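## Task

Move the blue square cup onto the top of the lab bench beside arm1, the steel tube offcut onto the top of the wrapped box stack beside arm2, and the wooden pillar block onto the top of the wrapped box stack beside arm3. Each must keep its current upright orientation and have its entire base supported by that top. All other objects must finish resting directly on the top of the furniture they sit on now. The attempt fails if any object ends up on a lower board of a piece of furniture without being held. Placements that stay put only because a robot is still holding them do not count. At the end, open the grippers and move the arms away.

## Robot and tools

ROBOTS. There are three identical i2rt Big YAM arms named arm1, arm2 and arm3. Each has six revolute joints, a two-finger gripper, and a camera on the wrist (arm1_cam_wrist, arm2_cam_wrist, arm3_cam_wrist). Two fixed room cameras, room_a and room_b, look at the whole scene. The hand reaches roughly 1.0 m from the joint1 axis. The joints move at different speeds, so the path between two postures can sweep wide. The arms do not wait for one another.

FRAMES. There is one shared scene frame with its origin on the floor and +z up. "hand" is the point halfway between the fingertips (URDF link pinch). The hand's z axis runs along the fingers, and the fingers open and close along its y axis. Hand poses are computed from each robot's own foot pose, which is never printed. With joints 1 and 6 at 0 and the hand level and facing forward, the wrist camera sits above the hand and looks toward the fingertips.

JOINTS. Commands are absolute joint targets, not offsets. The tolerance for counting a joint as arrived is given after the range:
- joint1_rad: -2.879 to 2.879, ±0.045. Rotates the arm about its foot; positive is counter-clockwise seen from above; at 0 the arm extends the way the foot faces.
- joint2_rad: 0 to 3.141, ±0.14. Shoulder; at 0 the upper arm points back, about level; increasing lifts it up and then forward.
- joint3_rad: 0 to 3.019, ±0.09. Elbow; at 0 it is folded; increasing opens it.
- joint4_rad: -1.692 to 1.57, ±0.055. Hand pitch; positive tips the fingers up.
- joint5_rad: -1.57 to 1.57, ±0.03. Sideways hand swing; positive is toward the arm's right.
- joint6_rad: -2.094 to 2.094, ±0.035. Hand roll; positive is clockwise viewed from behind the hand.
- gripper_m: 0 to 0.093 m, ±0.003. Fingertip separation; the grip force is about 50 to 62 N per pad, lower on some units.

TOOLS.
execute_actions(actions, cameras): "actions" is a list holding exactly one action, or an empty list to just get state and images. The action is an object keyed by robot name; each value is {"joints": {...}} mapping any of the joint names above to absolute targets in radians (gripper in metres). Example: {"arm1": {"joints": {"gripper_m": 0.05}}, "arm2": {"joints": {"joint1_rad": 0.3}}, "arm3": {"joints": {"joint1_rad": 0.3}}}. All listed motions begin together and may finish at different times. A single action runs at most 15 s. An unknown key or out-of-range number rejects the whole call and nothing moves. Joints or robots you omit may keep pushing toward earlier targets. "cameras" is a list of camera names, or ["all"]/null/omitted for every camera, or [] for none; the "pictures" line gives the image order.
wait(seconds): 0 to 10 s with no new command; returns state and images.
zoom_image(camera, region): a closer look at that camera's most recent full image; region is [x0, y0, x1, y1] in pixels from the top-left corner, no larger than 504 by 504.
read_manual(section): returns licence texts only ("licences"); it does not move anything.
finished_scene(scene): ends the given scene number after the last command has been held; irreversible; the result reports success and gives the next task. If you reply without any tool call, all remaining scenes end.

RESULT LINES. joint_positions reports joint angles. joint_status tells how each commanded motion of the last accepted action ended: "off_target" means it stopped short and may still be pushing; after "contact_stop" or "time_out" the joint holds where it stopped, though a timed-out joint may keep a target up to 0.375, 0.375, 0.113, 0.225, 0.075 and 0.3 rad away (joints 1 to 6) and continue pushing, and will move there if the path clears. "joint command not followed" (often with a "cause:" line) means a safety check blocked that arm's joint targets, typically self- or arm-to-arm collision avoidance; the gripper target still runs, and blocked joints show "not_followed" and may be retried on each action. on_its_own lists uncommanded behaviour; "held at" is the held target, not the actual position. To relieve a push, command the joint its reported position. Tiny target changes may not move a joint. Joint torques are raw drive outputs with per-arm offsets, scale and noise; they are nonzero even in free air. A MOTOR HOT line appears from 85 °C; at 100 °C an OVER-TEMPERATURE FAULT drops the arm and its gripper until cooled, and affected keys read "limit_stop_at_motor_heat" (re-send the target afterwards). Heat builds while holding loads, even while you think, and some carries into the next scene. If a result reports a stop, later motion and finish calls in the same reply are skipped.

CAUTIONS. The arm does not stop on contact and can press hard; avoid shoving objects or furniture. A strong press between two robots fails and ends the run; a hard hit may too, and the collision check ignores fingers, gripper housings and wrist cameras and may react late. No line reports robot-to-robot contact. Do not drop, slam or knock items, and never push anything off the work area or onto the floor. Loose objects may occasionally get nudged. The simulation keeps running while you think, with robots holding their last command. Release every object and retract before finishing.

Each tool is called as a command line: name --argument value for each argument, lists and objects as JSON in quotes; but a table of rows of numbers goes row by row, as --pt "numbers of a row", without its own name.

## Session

execute_actions --actions '[]'

Scene clock: 0.00 s.
Joint torques (N m, as the arm reports them, + toward a larger angle): no reading
arm1.joint_positions: joint1_rad=-0.357 joint2_rad=+0.480 joint3_rad=+1.723 joint4_rad=-1.428 joint5_rad=-0.069 joint6_rad=-0.719 gripper_m=+0.095
arm1.joint_status: not commanded
arm1.hand: x=+1.2234 y=-0.4808 z=+1.6079 quat_wxyz=(-0.636, +0.536, -0.554, -0.041) (m; scene frame)
arm2.joint_positions: joint1_rad=-0.397 joint2_rad=+0.455 joint3_rad=+1.403 joint4_rad=-1.382 joint5_rad=+0.267 joint6_rad=+0.076 gripper_m=+0.094
arm2.joint_status: not commanded
arm2.hand: x=-1.0853 y=+0.8229 z=+1.4252 quat_wxyz=(-0.069, -0.826, -0.149, +0.539) (m; scene frame)
arm3.joint_positions: joint1_rad=+0.318 joint2_rad=+0.346 joint3_rad=+1.580 joint4_rad=-1.177 joint5_rad=+0.284 joint6_rad=+0.744 gripper_m=+0.094
arm3.joint_status: not commanded
arm3.hand: x=-0.2354 y=-0.2519 z=+1.6117 quat_wxyz=(-0.145, +0.396, -0.565, -0.710) (m; scene frame)
pictures: arm1_cam_wrist, arm2_cam_wrist, arm3_cam_wrist, room_a, room_b
Images, in order (width x height): arm1_cam_wrist 504x504, arm2_cam_wrist 504x504, arm3_cam_wrist 504x504, room_a 504x504, room_b 504x504.

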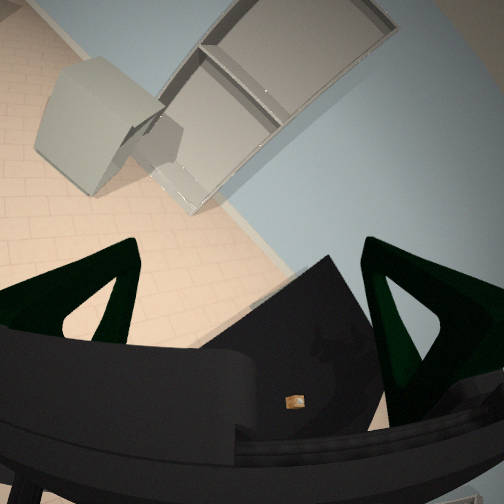

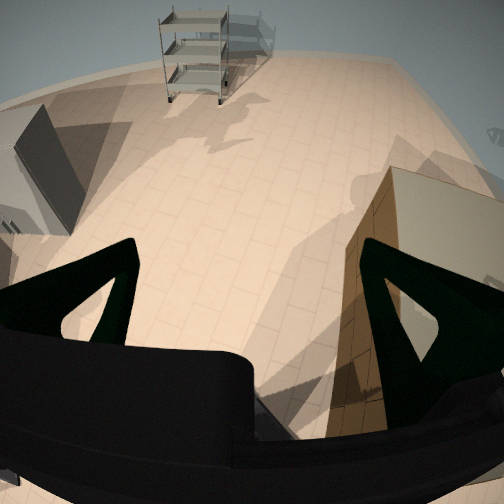

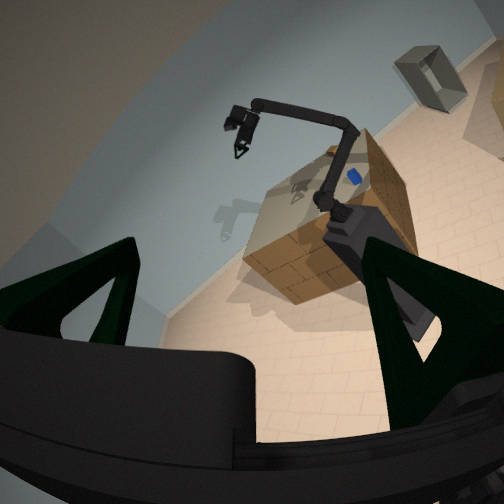

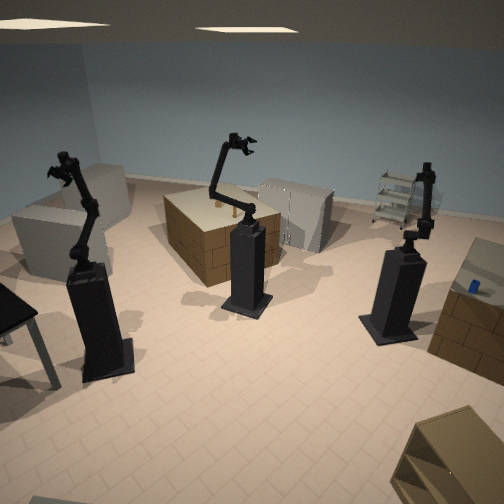

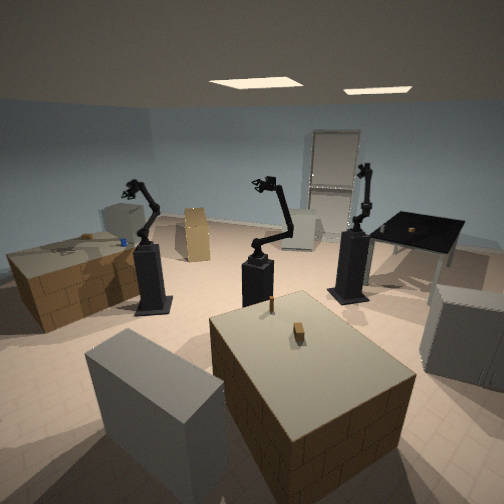

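execute_actions --actions '[{"arm1":{"joints":{"joint1_rad":-1.1,"joint2_rad":1.4,"joint3_rad":1.4,"joint4_rad":-1.1,"joint5_rad":0,"joint6_rad":0}},"arm2":{"joints":{"joint1_rad":-2.2,"joint2_rad":1.4,"joint3_rad":1.4,"joint4_rad":-1.1,"joint5_rad":0,"joint6_rad":0}},"arm3":{"joints":{"joint1_rad":-2.1,"joint2_rad":2.0,"joint3_rad":0.92,"joint4_rad":1.11,"joint5_rad":0,"joint6_rad":0}}}]'

Scene clock: 7.20 s.
Joint torques (N m, as the arm reports them, + toward a larger angle): arm1=[ -0.49 -10.05  10.12   1.77   0.     0.16] | arm2=[  1.15 -13.25   9.82   1.55   0.04   0.01] | arm3=[  0.42 -14.77   5.83   2.19  -0.12  -0.06]
arm1.joint_positions: joint1_rad=-1.108 joint2_rad=+1.389 joint3_rad=+1.387 joint4_rad=-1.104 joint5_rad=-0.001 joint6_rad=-0.007 gripper_m=+0.095
arm1.joint_status: all done
arm1.hand: x=+1.6830 y=-0.5402 z=+1.2193 quat_wxyz=(-0.229, +0.010, -0.973, +0.000) (m; scene frame)
arm2.joint_positions: joint1_rad=-2.200 joint2_rad=+1.422 joint3_rad=+1.382 joint4_rad=-1.107 joint5_rad=+0.001 joint6_rad=+0.011 gripper_m=+0.094
arm2.joint_status: all done
arm2.hand: x=-1.1187 y=+1.3537 z=+1.1363 quat_wxyz=(+0.121, -0.803, +0.557, +0.174) (m; scene frame)
arm3.joint_positions: joint1_rad=-2.107 joint2_rad=+2.008 joint3_rad=+0.915 joint4_rad=+1.091 joint5_rad=-0.001 joint6_rad=+0.007 gripper_m=+0.094
arm3.joint_status: all done
arm3.hand: x=+0.4206 y=-0.4331 z=+1.0232 quat_wxyz=(-0.706, -0.058, -0.704, +0.055) (m; scene frame)
pictures: arm1_cam_wrist, arm2_cam_wrist, arm3_cam_wrist, room_a, room_b
Images, in order (width x height): arm1_cam_wrist 504x504, arm2_cam_wrist 504x504, arm3_cam_wrist 504x504, room_a 504x504, room_b 504x504.

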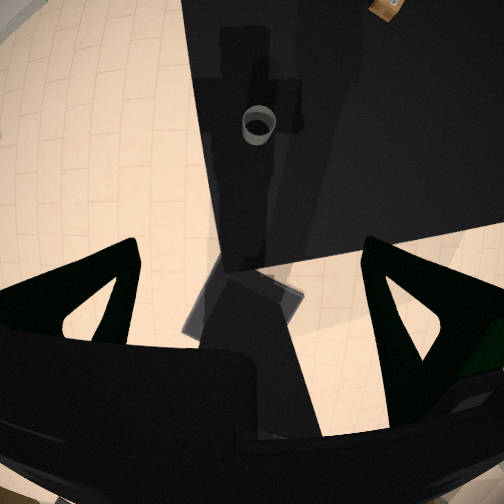

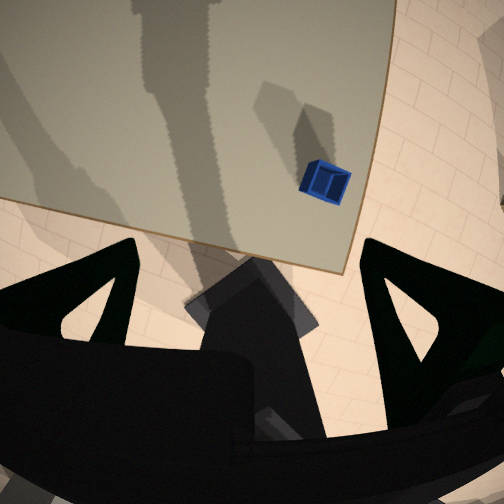

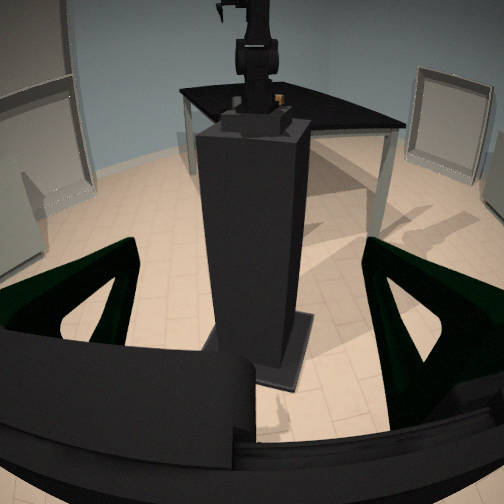

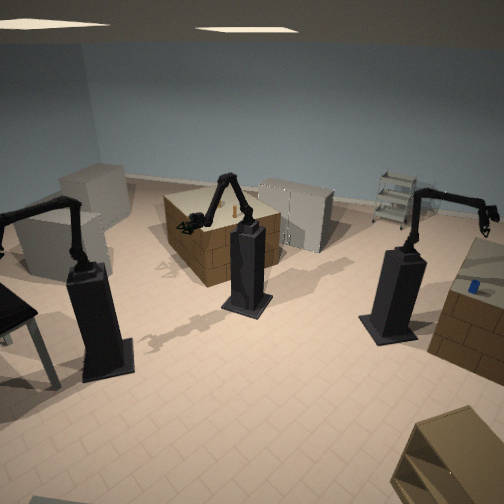

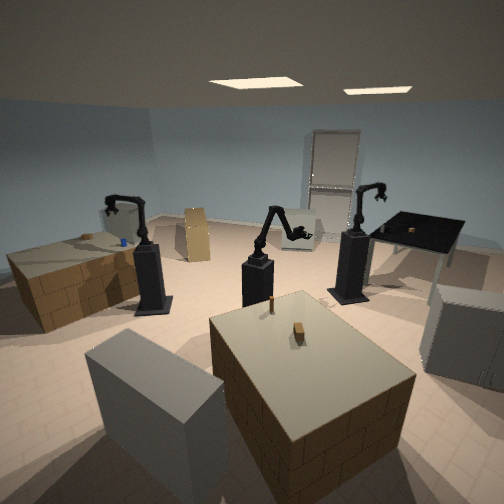

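execute_actions --actions '[{"arm1":{"joints":{"joint1_rad":-1.125,"joint2_rad":2.07,"joint3_rad":1.59,"joint4_rad":-1.06}},"arm2":{"joints":{"joint1_rad":-2.45,"joint2_rad":1.855,"joint3_rad":1.27,"joint4_rad":-0.947}}}]' --cameras '["arm1_cam_wrist","arm2_cam_wrist"]'

Scene clock: 15.20 s.
Joint torques (N m, as the arm reports them, + toward a larger angle): arm1=[ -1.84 -19.29   8.52   0.65   0.     0.16] | arm2=[  1.17 -15.89   7.94   0.81   0.03   0.01] | arm3=[  0.44 -14.71   5.83   2.18  -0.13  -0.05]
arm1.joint_positions: joint1_rad=-1.117 joint2_rad=+2.087 joint3_rad=+1.574 joint4_rad=-1.060 joint5_rad=-0.001 joint6_rad=-0.007 gripper_m=+0.095
arm1.joint_status: all done
arm1.hand: x=+1.7699 y=-0.5448 z=+0.9174 quat_wxyz=(+0.003, +0.005, -1.000, +0.000) (m; scene frame)
arm2.joint_positions: joint1_rad=-2.462 joint2_rad=+1.875 joint3_rad=+1.248 joint4_rad=-0.956 joint5_rad=+0.001 joint6_rad=+0.010 gripper_m=+0.094
arm2.joint_status: all done
arm2.hand: x=-0.9861 y=+1.3776 z=+0.8625 quat_wxyz=(-0.001, -0.740, +0.672, -0.004) (m; scene frame)
arm3.joint_positions: joint1_rad=-2.107 joint2_rad=+2.008 joint3_rad=+0.915 joint4_rad=+1.091 joint5_rad=-0.001 joint6_rad=+0.007 gripper_m=+0.094
arm3.joint_status: not commanded
arm3.hand: x=+0.4206 y=-0.4331 z=+1.0232 quat_wxyz=(-0.706, -0.058, -0.704, +0.055) (m; scene frame)
pictures: arm1_cam_wrist, arm2_cam_wrist
Images, in order (width x height): arm1_cam_wrist 504x504, arm2_cam_wrist 504x504.

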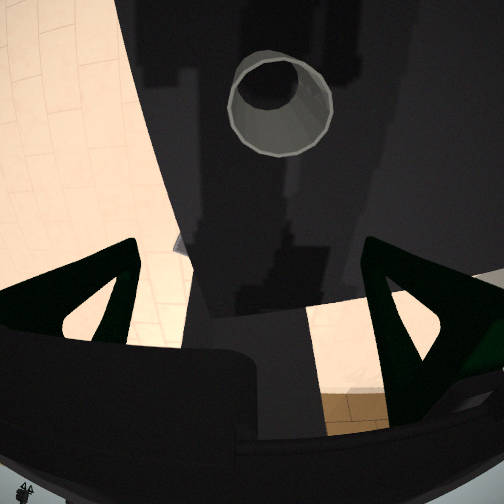

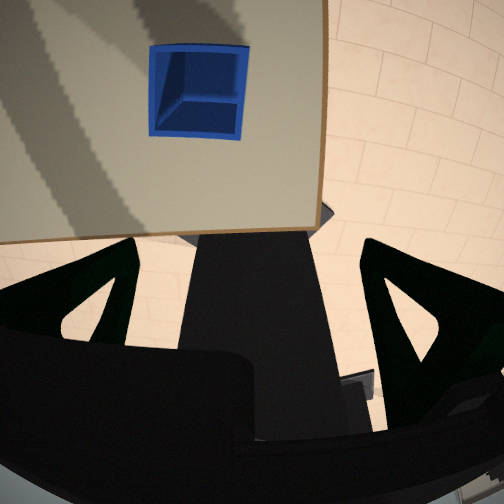

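execute_actions --actions '[{"arm1":{"joints":{"joint1_rad":-1.15,"joint2_rad":2.215,"joint3_rad":1.74,"joint4_rad":-1.075}},"arm2":{"joints":{"joint1_rad":-2.375,"joint2_rad":2.07,"joint3_rad":1.325,"joint4_rad":-0.78,"joint6_rad":0.13}}}]' --cameras '["arm1_cam_wrist","arm2_cam_wrist"]'

Scene clock: 25.97 s.
Joint torques (N m, as the arm reports them, + toward a larger angle): arm1=[ -1.46 -17.32  10.74   0.51   0.01   0.15] | arm2=[  0.69 -16.01   6.68   1.32  -0.21   0.23] | arm3=[  0.44 -14.76   5.82   2.19  -0.13  -0.05]
arm1.joint_positions: joint1_rad=-1.149 joint2_rad=+2.185 joint3_rad=+1.696 joint4_rad=-1.073 joint5_rad=-0.001 joint6_rad=-0.007 gripper_m=+0.095
arm1.joint_status: all done
arm1.hand: x=+1.8048 y=-0.5648 z=+0.9001 quat_wxyz=(-0.003, -0.010, -1.000, +0.000) (m; scene frame)
arm2.joint_positions: joint1_rad=-2.373 joint2_rad=+2.061 joint3_rad=+1.313 joint4_rad=-0.796 joint5_rad=+0.011 joint6_rad=+0.119 gripper_m=+0.094
arm2.joint_status: all done
arm2.hand: x=-1.0369 y=+1.4112 z=+0.7883 quat_wxyz=(+0.015, -0.734, +0.679, +0.009) (m; scene frame)
arm3.joint_positions: joint1_rad=-2.107 joint2_rad=+2.008 joint3_rad=+0.915 joint4_rad=+1.091 joint5_rad=-0.001 joint6_rad=+0.007 gripper_m=+0.094
arm3.joint_status: not commanded
arm3.hand: x=+0.4206 y=-0.4331 z=+1.0232 quat_wxyz=(-0.706, -0.058, -0.704, +0.055) (m; scene frame)
pictures: arm1_cam_wrist, arm2_cam_wrist
Images, in order (width x height): arm1_cam_wrist 504x504, arm2_cam_wrist 504x504.

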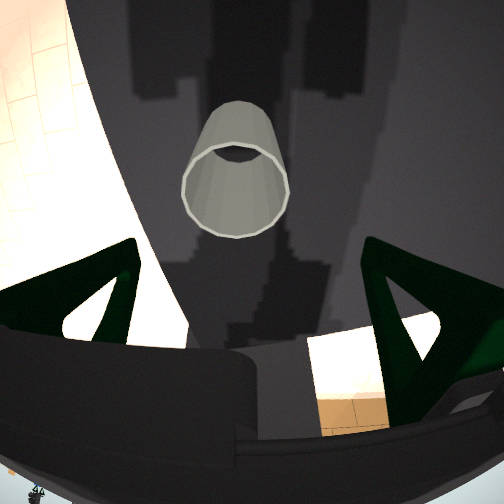

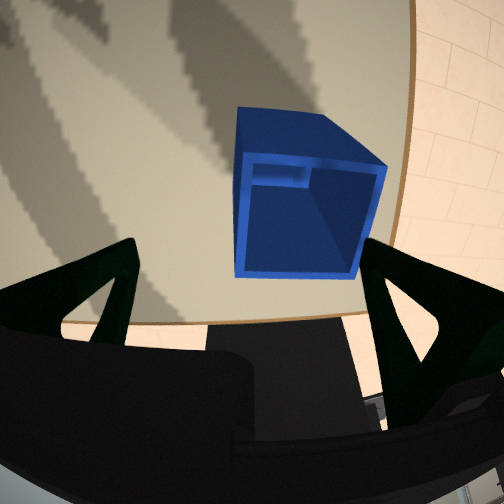

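execute_actions --actions '[{"arm1":{"joints":{"joint1_rad":-1.13,"joint2_rad":2.29,"joint4_rad":-0.98}},"arm2":{"joints":{"joint2_rad":1.7,"joint4_rad":-1.14}}}]' --cameras '["arm1_cam_wrist","arm2_cam_wrist"]'

Scene clock: 30.93 s.
Joint torques (N m, as the arm reports them, + toward a larger angle): arm1=[ -0.75 -18.22  10.03   1.03   0.01   0.16] | arm2=[  0.47 -13.04   8.52   0.02  -0.02   0.22] | arm3=[  0.44 -14.72   5.83   2.18  -0.13  -0.05]
arm1.joint_positions: joint1_rad=-1.137 joint2_rad=+2.270 joint3_rad=+1.699 joint4_rad=-0.988 joint5_rad=-0.001 joint6_rad=-0.007 gripper_m=+0.095
arm1.joint_status: all done
arm1.hand: x=+1.8114 y=-0.5573 z=+0.8487 quat_wxyz=(-0.004, -0.004, -1.000, +0.000) (m; scene frame)
arm2.joint_positions: joint1_rad=-2.373 joint2_rad=+1.688 joint3_rad=+1.310 joint4_rad=-1.129 joint5_rad=+0.003 joint6_rad=+0.119 gripper_m=+0.094
arm2.joint_status: all done
arm2.hand: x=-1.0303 y=+1.3682 z=+0.9734 quat_wxyz=(+0.022, -0.733, +0.679, +0.026) (m; scene frame)
arm3.joint_positions: joint1_rad=-2.107 joint2_rad=+2.008 joint3_rad=+0.915 joint4_rad=+1.091 joint5_rad=-0.001 joint6_rad=+0.007 gripper_m=+0.094
arm3.joint_status: not commanded
arm3.hand: x=+0.4206 y=-0.4331 z=+1.0232 quat_wxyz=(-0.706, -0.058, -0.704, +0.055) (m; scene frame)
pictures: arm1_cam_wrist, arm2_cam_wrist
Images, in order (width x height): arm1_cam_wrist 504x504, arm2_cam_wrist 504x504.

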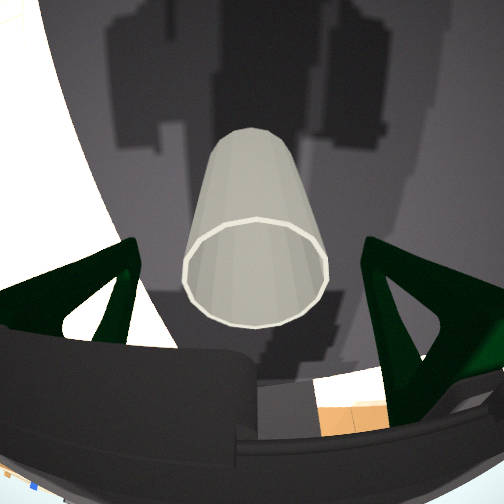

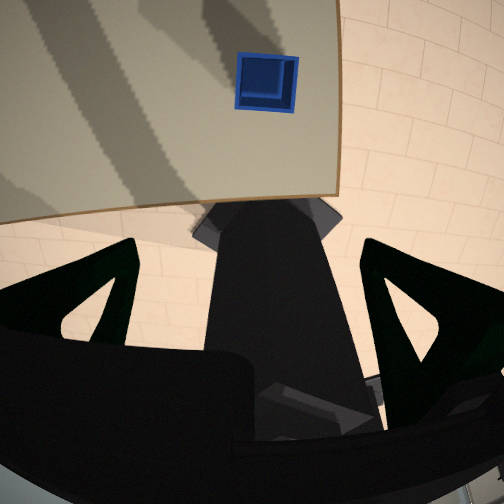

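Good. Grip, lift, swing as before.

execute_actions --actions '[{"arm1":{"joints":{"gripper_m":0.03}},"arm2":{"joints":{"joint2_rad":1.93,"joint3_rad":2.01,"joint4_rad":-1.62}}}]' --cameras '["arm1_cam_wrist"]'

execute_actions --actions '[{"arm1":{"joints":{"joint2_rad":2.09,"joint3_rad":1.99,"joint4_rad":-1.45}},"arm2":{"joints":{"joint1_rad":1.09,"joint6_rad":1.57,"gripper_m":0.085}}}]' --cameras '[]'

execute_actions --actions '[{"arm1":{"joints":{"joint1_rad":1.864,"joint6_rad":1.57}}}]' --cameras '["arm3_cam_wrist","arm1_cam_wrist"]'

Scene clock: 39.63 s.
Joint torques (N m, as the arm reports them, + toward a larger angle): arm1=[ -0.7  -18.16  10.03   1.01  -0.03   0.15] | arm2=[  0.79 -17.45  10.12  -0.11  -0.02   0.23] | arm3=[  0.41 -14.76   5.82   2.18  -0.12  -0.05]
arm1.joint_positions: joint1_rad=-1.137 joint2_rad=+2.270 joint3_rad=+1.699 joint4_rad=-0.988 joint5_rad=-0.001 joint6_rad=-0.006 gripper_m=+0.048
arm1.joint_status: gripper_m off_target (ended at +0.048, target +0.030)
arm1.hand: x=+1.8114 y=-0.5574 z=+0.8487 quat_wxyz=(-0.004, -0.005, -1.000, +0.001) (m; scene frame)
arm2.joint_positions: joint1_rad=-2.373 joint2_rad=+1.928 joint3_rad=+1.979 joint4_rad=-1.609 joint5_rad=+0.003 joint6_rad=+0.119 gripper_m=+0.094
arm2.joint_status: all done
arm2.hand: x=-1.0496 y=+1.4641 z=+1.0964 quat_wxyz=(+0.007, -0.734, +0.680, +0.006) (m; scene frame)
arm3.joint_positions: joint1_rad=-2.107 joint2_rad=+2.008 joint3_rad=+0.915 joint4_rad=+1.091 joint5_rad=-0.001 joint6_rad=+0.007 gripper_m=+0.094
arm3.joint_status: not commanded
arm3.hand: x=+0.4206 y=-0.4331 z=+1.0232 quat_wxyz=(-0.706, -0.058, -0.704, +0.055) (m; scene frame)
pictures: arm1_cam_wrist
Images, in order (width x height): arm1_cam_wrist 504x504.

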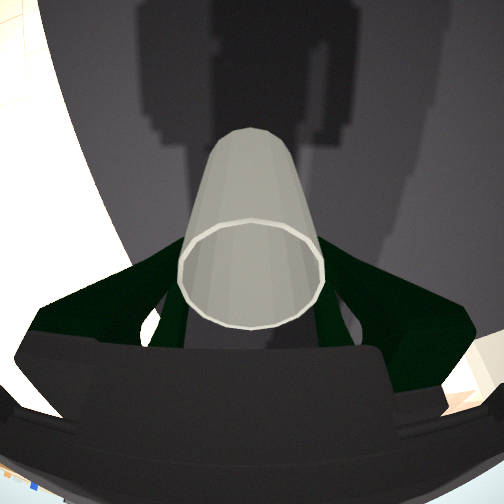

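Scene clock: 42.43 s.
Joint torques (N m, as the arm reports them, + toward a larger angle): arm1=[ -0.71 -17.48  10.6    0.33  -0.02   0.15] | arm2=[ -0.02 -18.21  10.01  -0.19   0.19   0.26] | arm3=[  0.43 -14.79   5.82   2.19  -0.13  -0.05]
arm1.joint_positions: joint1_rad=-1.137 joint2_rad=+2.069 joint3_rad=+1.960 joint4_rad=-1.442 joint5_rad=-0.001 joint6_rad=-0.006 gripper_m=+0.048
arm1.joint_status: all done
arm1.hand: x=+1.8174 y=-0.5571 z=+1.0681 quat_wxyz=(-0.009, -0.005, -1.000, +0.001) (m; scene frame)
arm2.joint_positions: joint1_rad=+1.103 joint2_rad=+1.933 joint3_rad=+1.979 joint4_rad=-1.609 joint5_rad=-0.001 joint6_rad=+1.557 gripper_m=+0.085
arm2.joint_status: all done
arm2.hand: x=-0.6289 y=+0.3522 z=+1.0886 quat_wxyz=(-0.002, -0.963, -0.268, -0.003) (m; scene frame)
arm3.joint_positions: joint1_rad=-2.107 joint2_rad=+2.008 joint3_rad=+0.915 joint4_rad=+1.091 joint5_rad=-0.001 joint6_rad=+0.007 gripper_m=+0.094
arm3.joint_status: not commanded
arm3.hand: x=+0.4206 y=-0.4331 z=+1.0232 quat_wxyz=(-0.706, -0.058, -0.704, +0.055) (m; scene frame)
pictures: none
No camera images: the call's "cameras" was empty. Leave "cameras" out to get every camera's image.

Scene clock: 45.23 s.
Joint torques (N m, as the arm reports them, + toward a larger angle): arm1=[ -1.23 -18.36  10.51   0.16   0.16   0.16] | arm2=[ -0.2  -17.97  10.11  -0.21   0.2    0.24] | arm3=[  0.4  -14.72   5.82   2.18  -0.13  -0.05]
arm1.joint_positions: joint1_rad=+1.865 joint2_rad=+2.083 joint3_rad=+1.960 joint4_rad=-1.442 joint5_rad=-0.003 joint6_rad=+1.563 gripper_m=+0.048
arm1.joint_status: all done
arm1.hand: x=+0.5309 y=-0.4468 z=+1.0631 quat_wxyz=(+0.005, +0.653, -0.757, -0.002) (m; scene frame)
arm2.joint_positions: joint1_rad=+1.103 joint2_rad=+1.933 joint3_rad=+1.979 joint4_rad=-1.609 joint5_rad=-0.001 joint6_rad=+1.557 gripper_m=+0.085
arm2.joint_status: not commanded
arm2.hand: x=-0.6289 y=+0.3522 z=+1.0886 quat_wxyz=(-0.002, -0.963, -0.268, -0.003) (m; scene frame)
arm3.joint_positions: joint1_rad=-2.107 joint2_rad=+2.008 joint3_rad=+0.915 joint4_rad=+1.091 joint5_rad=-0.001 joint6_rad=+0.007 gripper_m=+0.094
arm3.joint_status: not commanded
arm3.hand: x=+0.4206 y=-0.4331 z=+1.0232 quat_wxyz=(-0.706, -0.058, -0.704, +0.055) (m; scene frame)
pictures: arm1_cam_wrist, arm3_cam_wrist
Images, in order (width x height): arm1_cam_wrist 504x504, arm3_cam_wrist 504x504.

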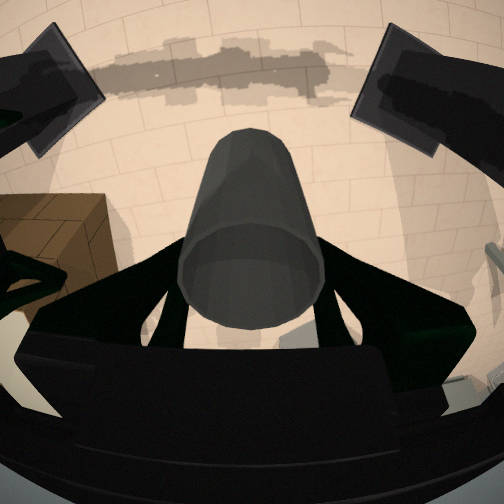

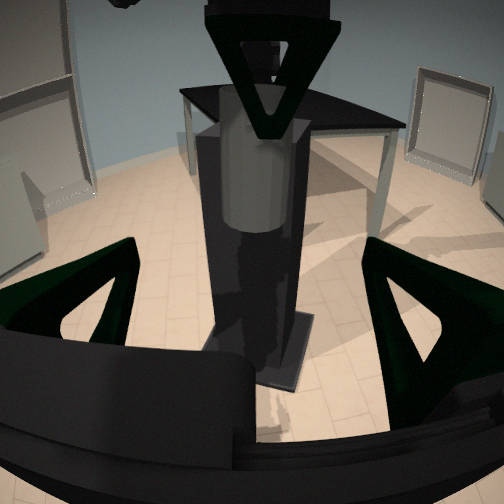

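execute_actions --actions '[{"arm3":{"joints":{"joint2_rad":2.21,"joint3_rad":1.35,"joint4_rad":0.885}}}]' --cameras '["arm3_cam_wrist"]'

execute_actions --actions '[{"arm3":{"joints":{"gripper_m":0.03}}}]' --cameras '["arm3_cam_wrist","arm1_cam_wrist"]'

Scene clock: 51.20 s.
Joint torques (N m, as the arm reports them, + toward a larger angle): arm1=[ -1.18 -18.52  10.49   0.16   0.17   0.16] | arm2=[  0.07 -18.07  10.03  -0.17   0.18   0.24] | arm3=[  0.39 -18.01   9.04   1.44  -0.13  -0.05]
arm1.joint_positions: joint1_rad=+1.865 joint2_rad=+2.083 joint3_rad=+1.960 joint4_rad=-1.442 joint5_rad=-0.003 joint6_rad=+1.563 gripper_m=+0.048
arm1.joint_status: not commanded
arm1.hand: x=+0.5309 y=-0.4468 z=+1.0631 quat_wxyz=(+0.005, +0.653, -0.757, -0.002) (m; scene frame)
arm2.joint_positions: joint1_rad=+1.103 joint2_rad=+1.933 joint3_rad=+1.979 joint4_rad=-1.609 joint5_rad=-0.001 joint6_rad=+1.557 gripper_m=+0.085
arm2.joint_status: not commanded
arm2.hand: x=-0.6289 y=+0.3522 z=+1.0886 quat_wxyz=(-0.002, -0.963, -0.268, -0.003) (m; scene frame)
arm3.joint_positions: joint1_rad=-2.107 joint2_rad=+2.209 joint3_rad=+1.320 joint4_rad=+0.889 joint5_rad=-0.001 joint6_rad=+0.007 gripper_m=+0.094
arm3.joint_status: all done
arm3.hand: x=+0.5423 y=-0.4528 z=+1.0158 quat_wxyz=(-0.706, -0.058, -0.703, +0.055) (m; scene frame)
pictures: arm3_cam_wrist
Images, in order (width x height): arm3_cam_wrist 504x504.

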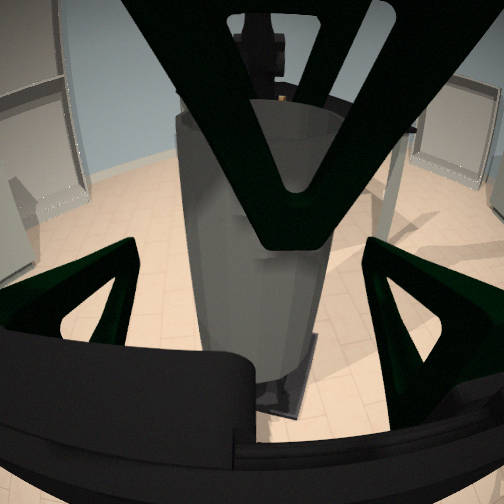

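Scene clock: 51.83 s.
Joint torques (N m, as the arm reports them, + toward a larger angle): arm1=[ -0.91 -18.43  10.49   0.18   0.01   0.16] | arm2=[  0.64 -17.76  10.01  -0.18   0.2    0.26] | arm3=[  0.32 -18.17   9.01   1.42  -0.26  -0.04]
arm1.joint_positions: joint1_rad=+1.865 joint2_rad=+2.083 joint3_rad=+1.960 joint4_rad=-1.442 joint5_rad=+0.001 joint6_rad=+1.563 gripper_m=+0.048
arm1.joint_status: not commanded
arm1.hand: x=+0.5310 y=-0.4460 z=+1.0631 quat_wxyz=(+0.004, +0.653, -0.757, -0.003) (m; scene frame)
arm2.joint_positions: joint1_rad=+1.103 joint2_rad=+1.933 joint3_rad=+1.979 joint4_rad=-1.609 joint5_rad=-0.001 joint6_rad=+1.557 gripper_m=+0.085
arm2.joint_status: not commanded
arm2.hand: x=-0.6289 y=+0.3522 z=+1.0886 quat_wxyz=(-0.002, -0.963, -0.268, -0.003) (m; scene frame)
arm3.joint_positions: joint1_rad=-2.107 joint2_rad=+2.209 joint3_rad=+1.320 joint4_rad=+0.888 joint5_rad=+0.003 joint6_rad=+0.006 gripper_m=+0.048
arm3.joint_status: gripper_m off_target (ended at +0.048, target +0.030)
arm3.hand: x=+0.5422 y=-0.4534 z=+1.0157 quat_wxyz=(-0.706, -0.059, -0.703, +0.057) (m; scene frame)
pictures: arm1_cam_wrist, arm3_cam_wrist
Images, in order (width x height): arm1_cam_wrist 504x504, arm3_cam_wrist 504x504.

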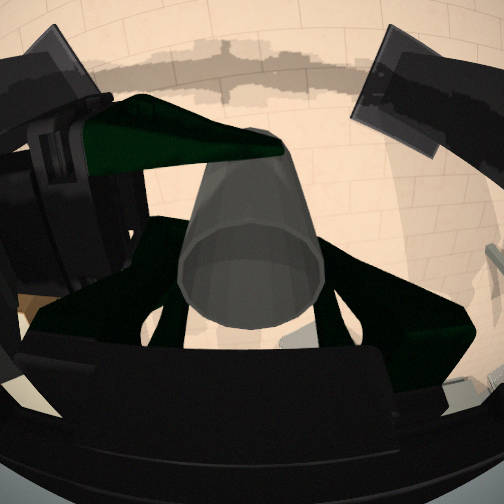

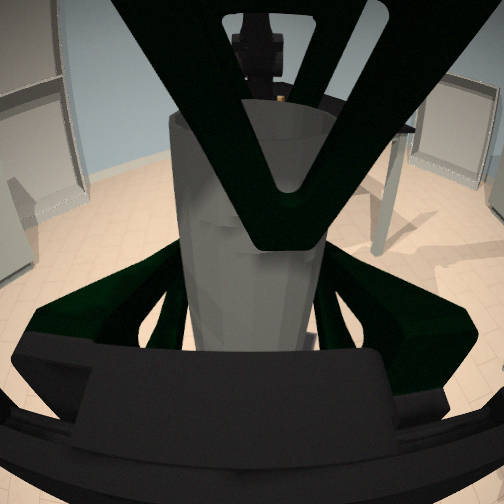

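execute_actions --actions '[{"arm1":{"joints":{"gripper_m":0.065}}}]' --cameras '[]'

execute_actions --actions '[{"arm1":{"joints":{"joint2_rad":1.95,"joint4_rad":-1.58}}}]' --cameras '[]'

execute_actions --actions '[{"arm3":{"joints":{"joint2_rad":2.375,"joint3_rad":1.335,"joint4_rad":1.1,"joint1_rad":0.15}}}]' --cameras '["arm3_cam_wrist","arm2_cam_wrist"]'

Scene clock: 59.93 s.
Joint torques (N m, as the arm reports them, + toward a larger angle): arm1=[ -1.24 -18.65  10.49   0.16   0.01   0.16] | arm2=[  0.64 -17.85  10.    -0.19   0.2    0.26] | arm3=[  0.52 -18.35   8.99   1.58  -0.26  -0.04]
arm1.joint_positions: joint1_rad=+1.865 joint2_rad=+2.083 joint3_rad=+1.960 joint4_rad=-1.442 joint5_rad=+0.001 joint6_rad=+1.563 gripper_m=+0.065
arm1.joint_status: all done
arm1.hand: x=+0.5311 y=-0.4460 z=+1.0631 quat_wxyz=(+0.003, +0.653, -0.757, -0.003) (m; scene frame)
arm2.joint_positions: joint1_rad=+1.103 joint2_rad=+1.933 joint3_rad=+1.979 joint4_rad=-1.609 joint5_rad=-0.001 joint6_rad=+1.557 gripper_m=+0.085
arm2.joint_status: not commanded
arm2.hand: x=-0.6289 y=+0.3522 z=+1.0886 quat_wxyz=(-0.002, -0.963, -0.268, -0.003) (m; scene frame)
arm3.joint_positions: joint1_rad=-2.106 joint2_rad=+2.211 joint3_rad=+1.320 joint4_rad=+0.884 joint5_rad=+0.003 joint6_rad=+0.006 gripper_m=+0.048
arm3.joint_status: not commanded
arm3.hand: x=+0.5422 y=-0.4531 z=+1.0135 quat_wxyz=(-0.704, -0.059, -0.706, +0.056) (m; scene frame)
pictures: none
No camera images: the call's "cameras" was empty. Leave "cameras" out to get every camera's image.

Scene clock: 61.37 s.
Joint torques (N m, as the arm reports them, + toward a larger angle): arm1=[ -1.2  -16.63  10.66   0.23   0.01   0.16] | arm2=[  0.19 -17.9   10.01  -0.18   0.2    0.21] | arm3=[  0.23 -18.33   8.99   1.64  -0.26  -0.03]
arm1.joint_positions: joint1_rad=+1.865 joint2_rad=+1.938 joint3_rad=+1.960 joint4_rad=-1.573 joint5_rad=+0.001 joint6_rad=+1.563 gripper_m=+0.065
arm1.joint_status: all done
arm1.hand: x=+0.5701 y=-0.4520 z=+1.1503 quat_wxyz=(+0.008, +0.653, -0.757, -0.008) (m; scene frame)
arm2.joint_positions: joint1_rad=+1.103 joint2_rad=+1.933 joint3_rad=+1.979 joint4_rad=-1.609 joint5_rad=-0.001 joint6_rad=+1.557 gripper_m=+0.085
arm2.joint_status: not commanded
arm2.hand: x=-0.6289 y=+0.3522 z=+1.0886 quat_wxyz=(-0.002, -0.963, -0.268, -0.003) (m; scene frame)
arm3.joint_positions: joint1_rad=-2.104 joint2_rad=+2.211 joint3_rad=+1.320 joint4_rad=+0.882 joint5_rad=+0.003 joint6_rad=+0.006 gripper_m=+0.048
arm3.joint_status: not commanded
arm3.hand: x=+0.5425 y=-0.4513 z=+1.0131 quat_wxyz=(-0.703, -0.058, -0.706, +0.056) (m; scene frame)
pictures: none
No camera images: the call's "cameras" was empty. Leave "cameras" out to get every camera's image.

Scene clock: 63.80 s.
Joint torques (N m, as the arm reports them, + toward a larger angle): arm1=[ -1.27 -16.57  10.61   0.26   0.01   0.15] | arm2=[  0.15 -17.81  10.09  -0.16   0.19   0.26] | arm3=[ -0.49 -19.87   6.08   2.62  -0.08  -0.02]
arm1.joint_positions: joint1_rad=+1.865 joint2_rad=+1.938 joint3_rad=+1.960 joint4_rad=-1.573 joint5_rad=+0.001 joint6_rad=+1.563 gripper_m=+0.065
arm1.joint_status: not commanded
arm1.hand: x=+0.5701 y=-0.4520 z=+1.1503 quat_wxyz=(+0.008, +0.653, -0.757, -0.008) (m; scene frame)
arm2.joint_positions: joint1_rad=+1.103 joint2_rad=+1.933 joint3_rad=+1.979 joint4_rad=-1.609 joint5_rad=-0.001 joint6_rad=+1.557 gripper_m=+0.085
arm2.joint_status: not commanded
arm2.hand: x=-0.6289 y=+0.3522 z=+1.0886 quat_wxyz=(-0.002, -0.963, -0.268, -0.003) (m; scene frame)
arm3.joint_positions: joint1_rad=+0.150 joint2_rad=+2.397 joint3_rad=+1.327 joint4_rad=+1.068 joint5_rad=-0.002 joint6_rad=+0.005 gripper_m=+0.048
arm3.joint_status: all done
arm3.hand: x=-0.6252 y=+0.3441 z=+0.9129 quat_wxyz=(-0.350, +0.615, -0.355, -0.612) (m; scene frame)
pictures: arm2_cam_wrist, arm3_cam_wrist
Images, in order (width x height): arm2_cam_wrist 504x504, arm3_cam_wrist 504x504.

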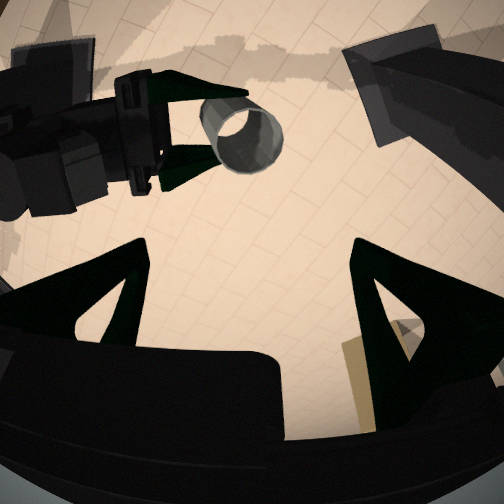

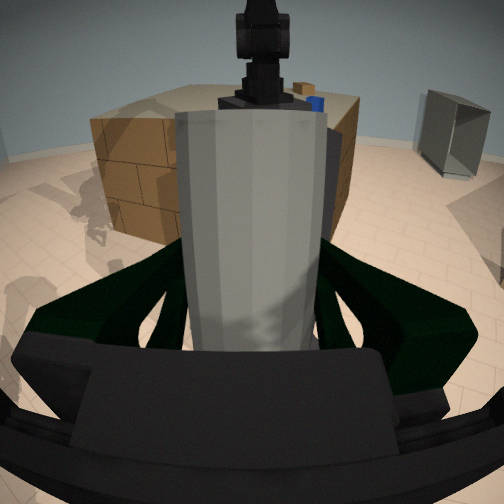

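execute_actions --actions '[{"arm2":{"joints":{"joint1_rad":1.075,"joint2_rad":2.0,"joint3_rad":1.77,"joint4_rad":-1.32,"gripper_m":0.093}},"arm3":{"joints":{"joint4_rad":1.16}}}]' --cameras '["arm3_cam_wrist","arm2_cam_wrist"]'

Scene clock: 67.93 s.
Joint torques (N m, as the arm reports them, + toward a larger angle): arm1=[ -1.26 -16.57  10.61   0.23   0.01   0.14] | arm2=[  0.33 -18.99   8.7    0.72   0.2    0.26] | arm3=[ -0.05 -20.05   6.12   2.58  -0.08  -0.03]
arm1.joint_positions: joint1_rad=+1.865 joint2_rad=+1.938 joint3_rad=+1.960 joint4_rad=-1.573 joint5_rad=+0.001 joint6_rad=+1.563 gripper_m=+0.065
arm1.joint_status: not commanded
arm1.hand: x=+0.5701 y=-0.4520 z=+1.1503 quat_wxyz=(+0.008, +0.653, -0.757, -0.008) (m; scene frame)
arm2.joint_positions: joint1_rad=+1.086 joint2_rad=+2.013 joint3_rad=+1.753 joint4_rad=-1.332 joint5_rad=-0.001 joint6_rad=+1.557 gripper_m=+0.093
arm2.joint_status: all done
arm2.hand: x=-0.6344 y=+0.3425 z=+0.9558 quat_wxyz=(+0.013, -0.966, -0.260, +0.001) (m; scene frame)
arm3.joint_positions: joint1_rad=+0.150 joint2_rad=+2.397 joint3_rad=+1.327 joint4_rad=+1.129 joint5_rad=-0.002 joint6_rad=+0.005 gripper_m=+0.048
arm3.joint_status: all done
arm3.hand: x=-0.6251 y=+0.3438 z=+0.9279 quat_wxyz=(-0.360, +0.596, -0.344, -0.630) (m; scene frame)
pictures: arm2_cam_wrist, arm3_cam_wrist
Images, in order (width x height): arm2_cam_wrist 504x504, arm3_cam_wrist 504x504.

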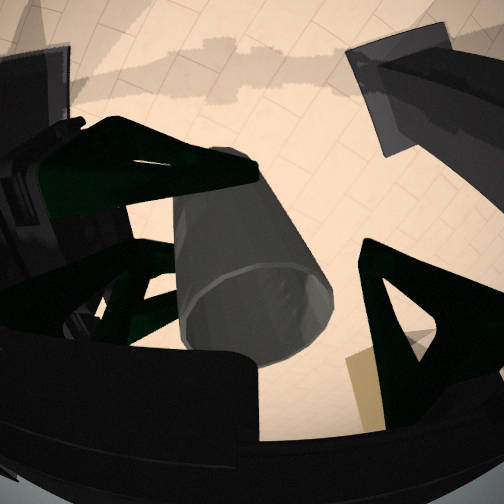

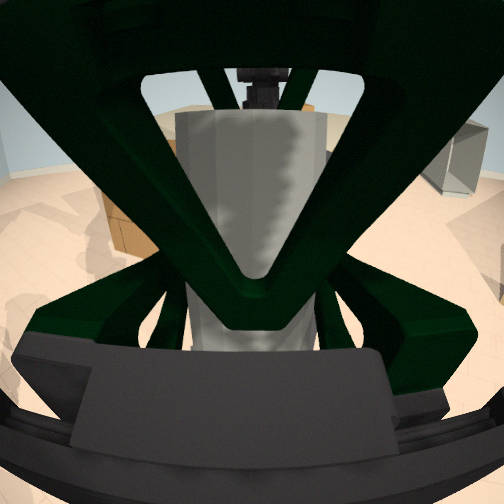

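Too close vertically; raise arm2 about 2 cm, then close.

execute_actions --actions '[{"arm2":{"joints":{"joint2_rad":1.985,"joint3_rad":1.82,"joint4_rad":-1.37,"gripper_m":0.075}}}]' --cameras '[]'

execute_actions --actions '[{"arm2":{"joints":{"gripper_m":0.03}}}]' --cameras '["arm3_cam_wrist","arm2_cam_wrist"]'

Scene clock: 71.87 s.
Joint torques (N m, as the arm reports them, + toward a larger angle): arm1=[ -1.11 -16.47  10.62   0.25   0.     0.15] | arm2=[  0.1  -19.88  10.61  -0.1    0.2    0.25] | arm3=[ -0.09 -20.09   6.11   2.57  -0.08  -0.03]
arm1.joint_positions: joint1_rad=+1.865 joint2_rad=+1.938 joint3_rad=+1.960 joint4_rad=-1.573 joint5_rad=+0.001 joint6_rad=+1.563 gripper_m=+0.065
arm1.joint_status: not commanded
arm1.hand: x=+0.5701 y=-0.4520 z=+1.1503 quat_wxyz=(+0.008, +0.653, -0.757, -0.008) (m; scene frame)
arm2.joint_positions: joint1_rad=+1.086 joint2_rad=+2.010 joint3_rad=+1.778 joint4_rad=-1.359 joint5_rad=-0.001 joint6_rad=+1.557 gripper_m=+0.075
arm2.joint_status: all done
arm2.hand: x=-0.6336 y=+0.3409 z=+0.9671 quat_wxyz=(+0.012, -0.966, -0.260, +0.000) (m; scene frame)
arm3.joint_positions: joint1_rad=+0.150 joint2_rad=+2.397 joint3_rad=+1.327 joint4_rad=+1.129 joint5_rad=-0.002 joint6_rad=+0.005 gripper_m=+0.048
arm3.joint_status: not commanded
arm3.hand: x=-0.6251 y=+0.3438 z=+0.9279 quat_wxyz=(-0.360, +0.596, -0.344, -0.630) (m; scene frame)
pictures: none
No camera images: the call's "cameras" was empty. Leave "cameras" out to get every camera's image.

Scene clock: 72.47 s.
Joint torques (N m, as the arm reports them, + toward a larger angle): arm1=[ -1.24 -16.53  10.6    0.24   0.02   0.15] | arm2=[  0.58 -20.21  10.18  -0.74   0.16   0.24] | arm3=[ -0.07 -19.83   6.04   2.43  -0.09  -0.03]
arm1.joint_positions: joint1_rad=+1.865 joint2_rad=+1.938 joint3_rad=+1.960 joint4_rad=-1.573 joint5_rad=+0.001 joint6_rad=+1.563 gripper_m=+0.065
arm1.joint_status: not commanded
arm1.hand: x=+0.5701 y=-0.4520 z=+1.1503 quat_wxyz=(+0.008, +0.653, -0.757, -0.008) (m; scene frame)
arm2.joint_positions: joint1_rad=+1.086 joint2_rad=+2.007 joint3_rad=+1.785 joint4_rad=-1.353 joint5_rad=-0.001 joint6_rad=+1.559 gripper_m=+0.048
arm2.joint_status: gripper_m off_target (ended at +0.048, target +0.030)
arm2.hand: x=-0.6318 y=+0.3375 z=+0.9714 quat_wxyz=(+0.004, -0.966, -0.259, -0.001) (m; scene frame)
arm3.joint_positions: joint1_rad=+0.150 joint2_rad=+2.394 joint3_rad=+1.328 joint4_rad=+1.134 joint5_rad=-0.002 joint6_rad=+0.005 gripper_m=+0.048
arm3.joint_status: not commanded
arm3.hand: x=-0.6253 y=+0.3443 z=+0.9317 quat_wxyz=(-0.362, +0.593, -0.342, -0.633) (m; scene frame)
pictures: arm2_cam_wrist, arm3_cam_wrist
Images, in order (width x height): arm2_cam_wrist 504x504, arm3_cam_wrist 504x504.

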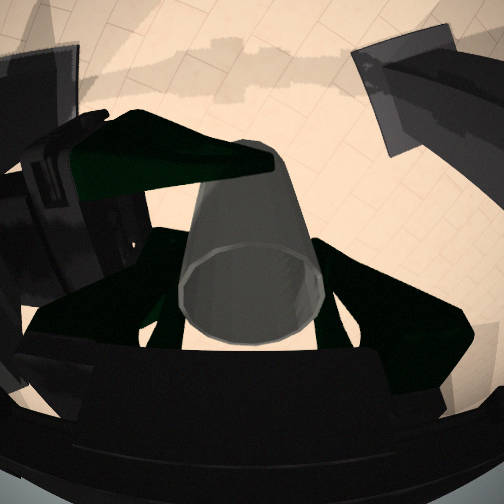

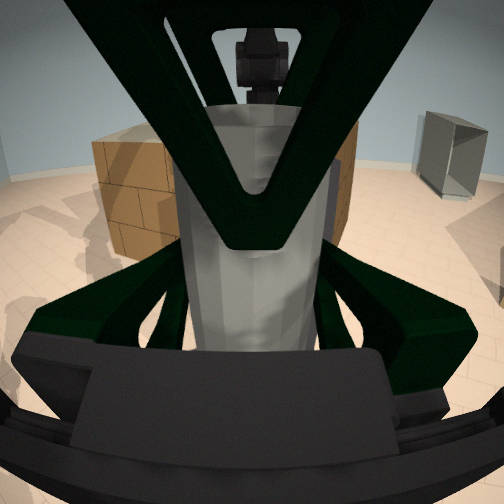

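execute_actions --actions '[{"arm3":{"joints":{"gripper_m":0.093,"joint4_rad":1.08}}}]' --cameras '[]'

execute_actions --actions '[{"arm3":{"joints":{"joint2_rad":2.22,"joint3_rad":0.86,"joint4_rad":1.35}}}]' --cameras '[]'

execute_actions --actions '[{"arm2":{"joints":{"joint1_rad":-2.05,"joint6_rad":0}}}]' --cameras '[]'

execute_actions --actions '[{"arm2":{"joints":{"joint2_rad":2.2,"joint3_rad":1.645,"joint4_rad":-0.97}}}]' --cameras '["room_a","arm2_cam_wrist"]'

zoom_image --camera "room_a" --region '[424, 230, 504, 310]'

Scene clock: 82.27 s.
Joint torques (N m, as the arm reports them, + toward a larger angle): arm1=[ -1.21 -16.46  10.62   0.23   0.     0.16] | arm2=[  0.   -19.87  10.24  -0.26   0.18   0.23] | arm3=[ -0.01 -19.77   6.1    1.21  -0.1   -0.02]
arm1.joint_positions: joint1_rad=+1.865 joint2_rad=+1.938 joint3_rad=+1.960 joint4_rad=-1.573 joint5_rad=+0.001 joint6_rad=+1.563 gripper_m=+0.065
arm1.joint_status: not commanded
arm1.hand: x=+0.5701 y=-0.4520 z=+1.1503 quat_wxyz=(+0.008, +0.653, -0.757, -0.008) (m; scene frame)
arm2.joint_positions: joint1_rad=+1.086 joint2_rad=+2.007 joint3_rad=+1.785 joint4_rad=-1.359 joint5_rad=-0.001 joint6_rad=+1.559 gripper_m=+0.048
arm2.joint_status: not commanded
arm2.hand: x=-0.6325 y=+0.3387 z=+0.9714 quat_wxyz=(+0.007, -0.966, -0.259, -0.001) (m; scene frame)
arm3.joint_positions: joint1_rad=+0.150 joint2_rad=+2.390 joint3_rad=+1.328 joint4_rad=+1.090 joint5_rad=-0.002 joint6_rad=+0.005 gripper_m=+0.093
arm3.joint_status: all done
arm3.hand: x=-0.6258 y=+0.3451 z=+0.9238 quat_wxyz=(-0.355, +0.605, -0.350, -0.621) (m; scene frame)
pictures: none
No camera images: the call's "cameras" was empty. Leave "cameras" out to get every camera's image.

Scene clock: 83.47 s.
Joint torques (N m, as the arm reports them, + toward a larger angle): arm1=[ -1.21 -16.6   10.61   0.27   0.01   0.15] | arm2=[  0.03 -19.94  10.15  -0.25   0.17   0.23] | arm3=[ -0.1  -14.49   3.87   2.08  -0.1   -0.02]
arm1.joint_positions: joint1_rad=+1.865 joint2_rad=+1.938 joint3_rad=+1.960 joint4_rad=-1.573 joint5_rad=+0.001 joint6_rad=+1.563 gripper_m=+0.065
arm1.joint_status: not commanded
arm1.hand: x=+0.5701 y=-0.4520 z=+1.1503 quat_wxyz=(+0.008, +0.653, -0.757, -0.008) (m; scene frame)
arm2.joint_positions: joint1_rad=+1.086 joint2_rad=+2.007 joint3_rad=+1.785 joint4_rad=-1.359 joint5_rad=-0.001 joint6_rad=+1.559 gripper_m=+0.048
arm2.joint_status: not commanded
arm2.hand: x=-0.6325 y=+0.3387 z=+0.9714 quat_wxyz=(+0.007, -0.966, -0.259, -0.001) (m; scene frame)
arm3.joint_positions: joint1_rad=+0.150 joint2_rad=+2.221 joint3_rad=+0.853 joint4_rad=+1.334 joint5_rad=-0.002 joint6_rad=+0.005 gripper_m=+0.093
arm3.joint_status: all done
arm3.hand: x=-0.5510 y=+0.2162 z=+0.9200 quat_wxyz=(-0.344, +0.624, -0.361, -0.601) (m; scene frame)
pictures: none
No camera images: the call's "cameras" was empty. Leave "cameras" out to get every camera's image.

Scene clock: 86.20 s.
Joint torques (N m, as the arm reports them, + toward a larger angle): arm1=[ -1.1  -16.58  10.62   0.24   0.01   0.16] | arm2=[  1.82 -20.04  10.29  -0.03   0.     0.  ] | arm3=[ -0.12 -14.27   3.85   2.09  -0.1   -0.03]
arm1.joint_positions: joint1_rad=+1.865 joint2_rad=+1.938 joint3_rad=+1.960 joint4_rad=-1.573 joint5_rad=+0.001 joint6_rad=+1.563 gripper_m=+0.065
arm1.joint_status: not commanded
arm1.hand: x=+0.5701 y=-0.4520 z=+1.1503 quat_wxyz=(+0.008, +0.653, -0.757, -0.008) (m; scene frame)
arm2.joint_positions: joint1_rad=-2.062 joint2_rad=+2.007 joint3_rad=+1.785 joint4_rad=-1.359 joint5_rad=+0.003 joint6_rad=+0.013 gripper_m=+0.048
arm2.joint_status: all done
arm2.hand: x=-1.2302 y=+1.4102 z=+0.9759 quat_wxyz=(+0.001, -0.859, +0.513, -0.004) (m; scene frame)
arm3.joint_positions: joint1_rad=+0.150 joint2_rad=+2.221 joint3_rad=+0.853 joint4_rad=+1.334 joint5_rad=-0.002 joint6_rad=+0.005 gripper_m=+0.093
arm3.joint_status: not commanded
arm3.hand: x=-0.5510 y=+0.2162 z=+0.9200 quat_wxyz=(-0.344, +0.624, -0.361, -0.601) (m; scene frame)
pictures: none
No camera images: the call's "cameras" was empty. Leave "cameras" out to get every camera's image.

Scene clock: 87.43 s.
Joint torques (N m, as the arm reports them, + toward a larger angle): arm1=[ -1.19 -16.61  10.61   0.25   0.     0.16] | arm2=[  1.99 -21.66   8.83   0.94  -0.02   0.  ] | arm3=[ -0.07 -14.29   3.83   2.1   -0.1   -0.02]
arm1.joint_positions: joint1_rad=+1.865 joint2_rad=+1.938 joint3_rad=+1.960 joint4_rad=-1.573 joint5_rad=+0.001 joint6_rad=+1.563 gripper_m=+0.065
arm1.joint_status: not commanded
arm1.hand: x=+0.5701 y=-0.4520 z=+1.1503 quat_wxyz=(+0.008, +0.653, -0.757, -0.008) (m; scene frame)
arm2.joint_positions: joint1_rad=-2.062 joint2_rad=+2.232 joint3_rad=+1.611 joint4_rad=-0.981 joint5_rad=+0.003 joint6_rad=+0.013 gripper_m=+0.048
arm2.joint_status: all done
arm2.hand: x=-1.2287 y=+1.4091 z=+0.7806 quat_wxyz=(-0.004, -0.859, +0.513, -0.013) (m; scene frame)
arm3.joint_positions: joint1_rad=+0.150 joint2_rad=+2.221 joint3_rad=+0.853 joint4_rad=+1.334 joint5_rad=-0.002 joint6_rad=+0.005 gripper_m=+0.093
arm3.joint_status: not commanded
arm3.hand: x=-0.5510 y=+0.2162 z=+0.9200 quat_wxyz=(-0.344, +0.624, -0.361, -0.601) (m; scene frame)
pictures: arm2_cam_wrist, room_a
Images, in order (width x height): arm2_cam_wrist 504x504, room_a 504x504.

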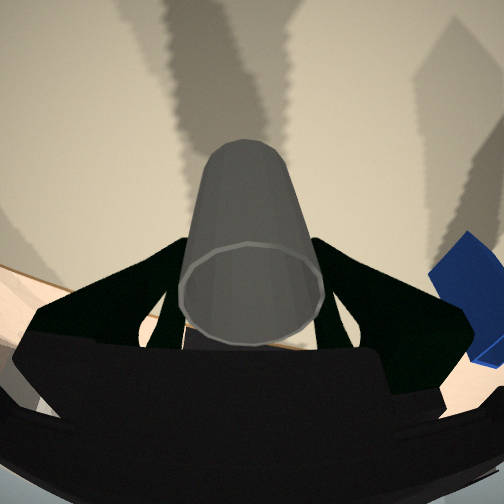

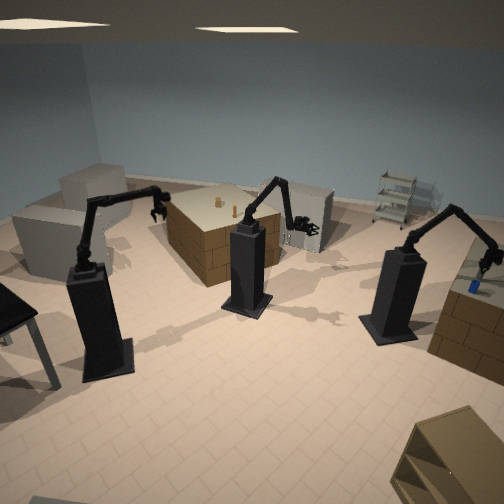

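Region (424, 230, 504, 310) of room_a's 504x504 image, scaled by 6.300, with more detail than that image has.

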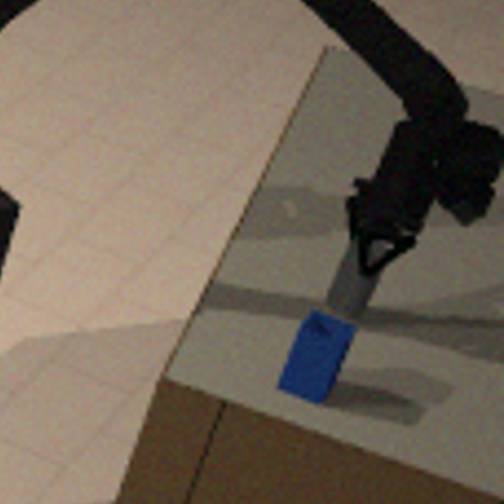

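execute_actions --actions '[{"arm2":{"joints":{"joint2_rad":2.28,"joint4_rad":-0.91}}}]' --cameras '["arm2_cam_wrist"]'

Scene clock: 90.33 s.
Joint torques (N m, as the arm reports them, + toward a larger angle): arm1=[ -1.21 -16.6   10.63   0.23   0.     0.15] | arm2=[  1.51 -18.11   8.38   0.93   0.12  -0.03] | arm3=[ -0.09 -14.23   3.83   2.09  -0.1   -0.02]
arm1.joint_positions: joint1_rad=+1.865 joint2_rad=+1.938 joint3_rad=+1.960 joint4_rad=-1.573 joint5_rad=+0.001 joint6_rad=+1.563 gripper_m=+0.065
arm1.joint_status: not commanded
arm1.hand: x=+0.5701 y=-0.4520 z=+1.1503 quat_wxyz=(+0.008, +0.653, -0.757, -0.008) (m; scene frame)
arm2.joint_positions: joint1_rad=-2.061 joint2_rad=+2.264 joint3_rad=+1.616 joint4_rad=-0.919 joint5_rad=-0.002 joint6_rad=+0.013 gripper_m=+0.048
arm2.joint_status: all done
arm2.hand: x=-1.2345 y=+1.4176 z=+0.7626 quat_wxyz=(+0.003, -0.859, +0.512, +0.002) (m; scene frame)
arm3.joint_positions: joint1_rad=+0.150 joint2_rad=+2.221 joint3_rad=+0.853 joint4_rad=+1.334 joint5_rad=-0.002 joint6_rad=+0.005 gripper_m=+0.093
arm3.joint_status: not commanded
arm3.hand: x=-0.5510 y=+0.2162 z=+0.9200 quat_wxyz=(-0.344, +0.624, -0.361, -0.601) (m; scene frame)
pictures: arm2_cam_wrist
Images, in order (width x height): arm2_cam_wrist 504x504.

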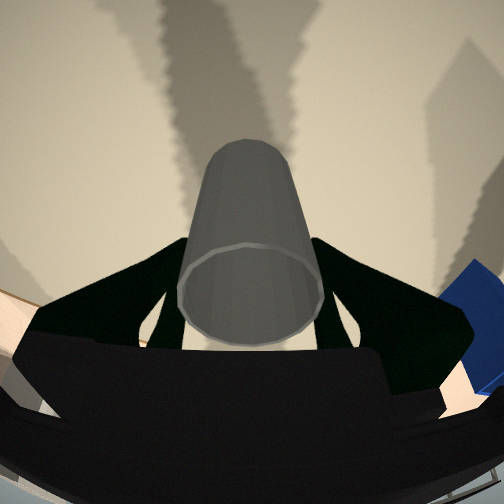

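execute_actions --actions '[{"arm2":{"joints":{"joint2_rad":2.315,"joint4_rad":-0.895}}}]' --cameras '[]'

Scene clock: 93.73 s.
Joint torques (N m, as the arm reports them, + toward a larger angle): arm1=[ -1.15 -16.43  10.6    0.24   0.01   0.14] | arm2=[  1.83 -15.96   8.5    1.42   0.13  -0.01] | arm3=[ -0.07 -14.22   3.84   2.08  -0.1   -0.02]
arm1.joint_positions: joint1_rad=+1.865 joint2_rad=+1.938 joint3_rad=+1.960 joint4_rad=-1.573 joint5_rad=+0.001 joint6_rad=+1.563 gripper_m=+0.065
arm1.joint_status: not commanded
arm1.hand: x=+0.5701 y=-0.4520 z=+1.1503 quat_wxyz=(+0.008, +0.653, -0.757, -0.008) (m; scene frame)
arm2.joint_positions: joint1_rad=-2.061 joint2_rad=+2.266 joint3_rad=+1.616 joint4_rad=-0.916 joint5_rad=-0.002 joint6_rad=+0.013 gripper_m=+0.048
arm2.joint_status: all done
arm2.hand: x=-1.2346 y=+1.4179 z=+0.7614 quat_wxyz=(+0.003, -0.859, +0.512, +0.003) (m; scene frame)
arm3.joint_positions: joint1_rad=+0.150 joint2_rad=+2.221 joint3_rad=+0.853 joint4_rad=+1.334 joint5_rad=-0.002 joint6_rad=+0.005 gripper_m=+0.093
arm3.joint_status: not commanded
arm3.hand: x=-0.5510 y=+0.2162 z=+0.9200 quat_wxyz=(-0.344, +0.624, -0.361, -0.601) (m; scene frame)
pictures: none
No camera images: the call's "cameras" was empty. Leave "cameras" out to get every camera's image.


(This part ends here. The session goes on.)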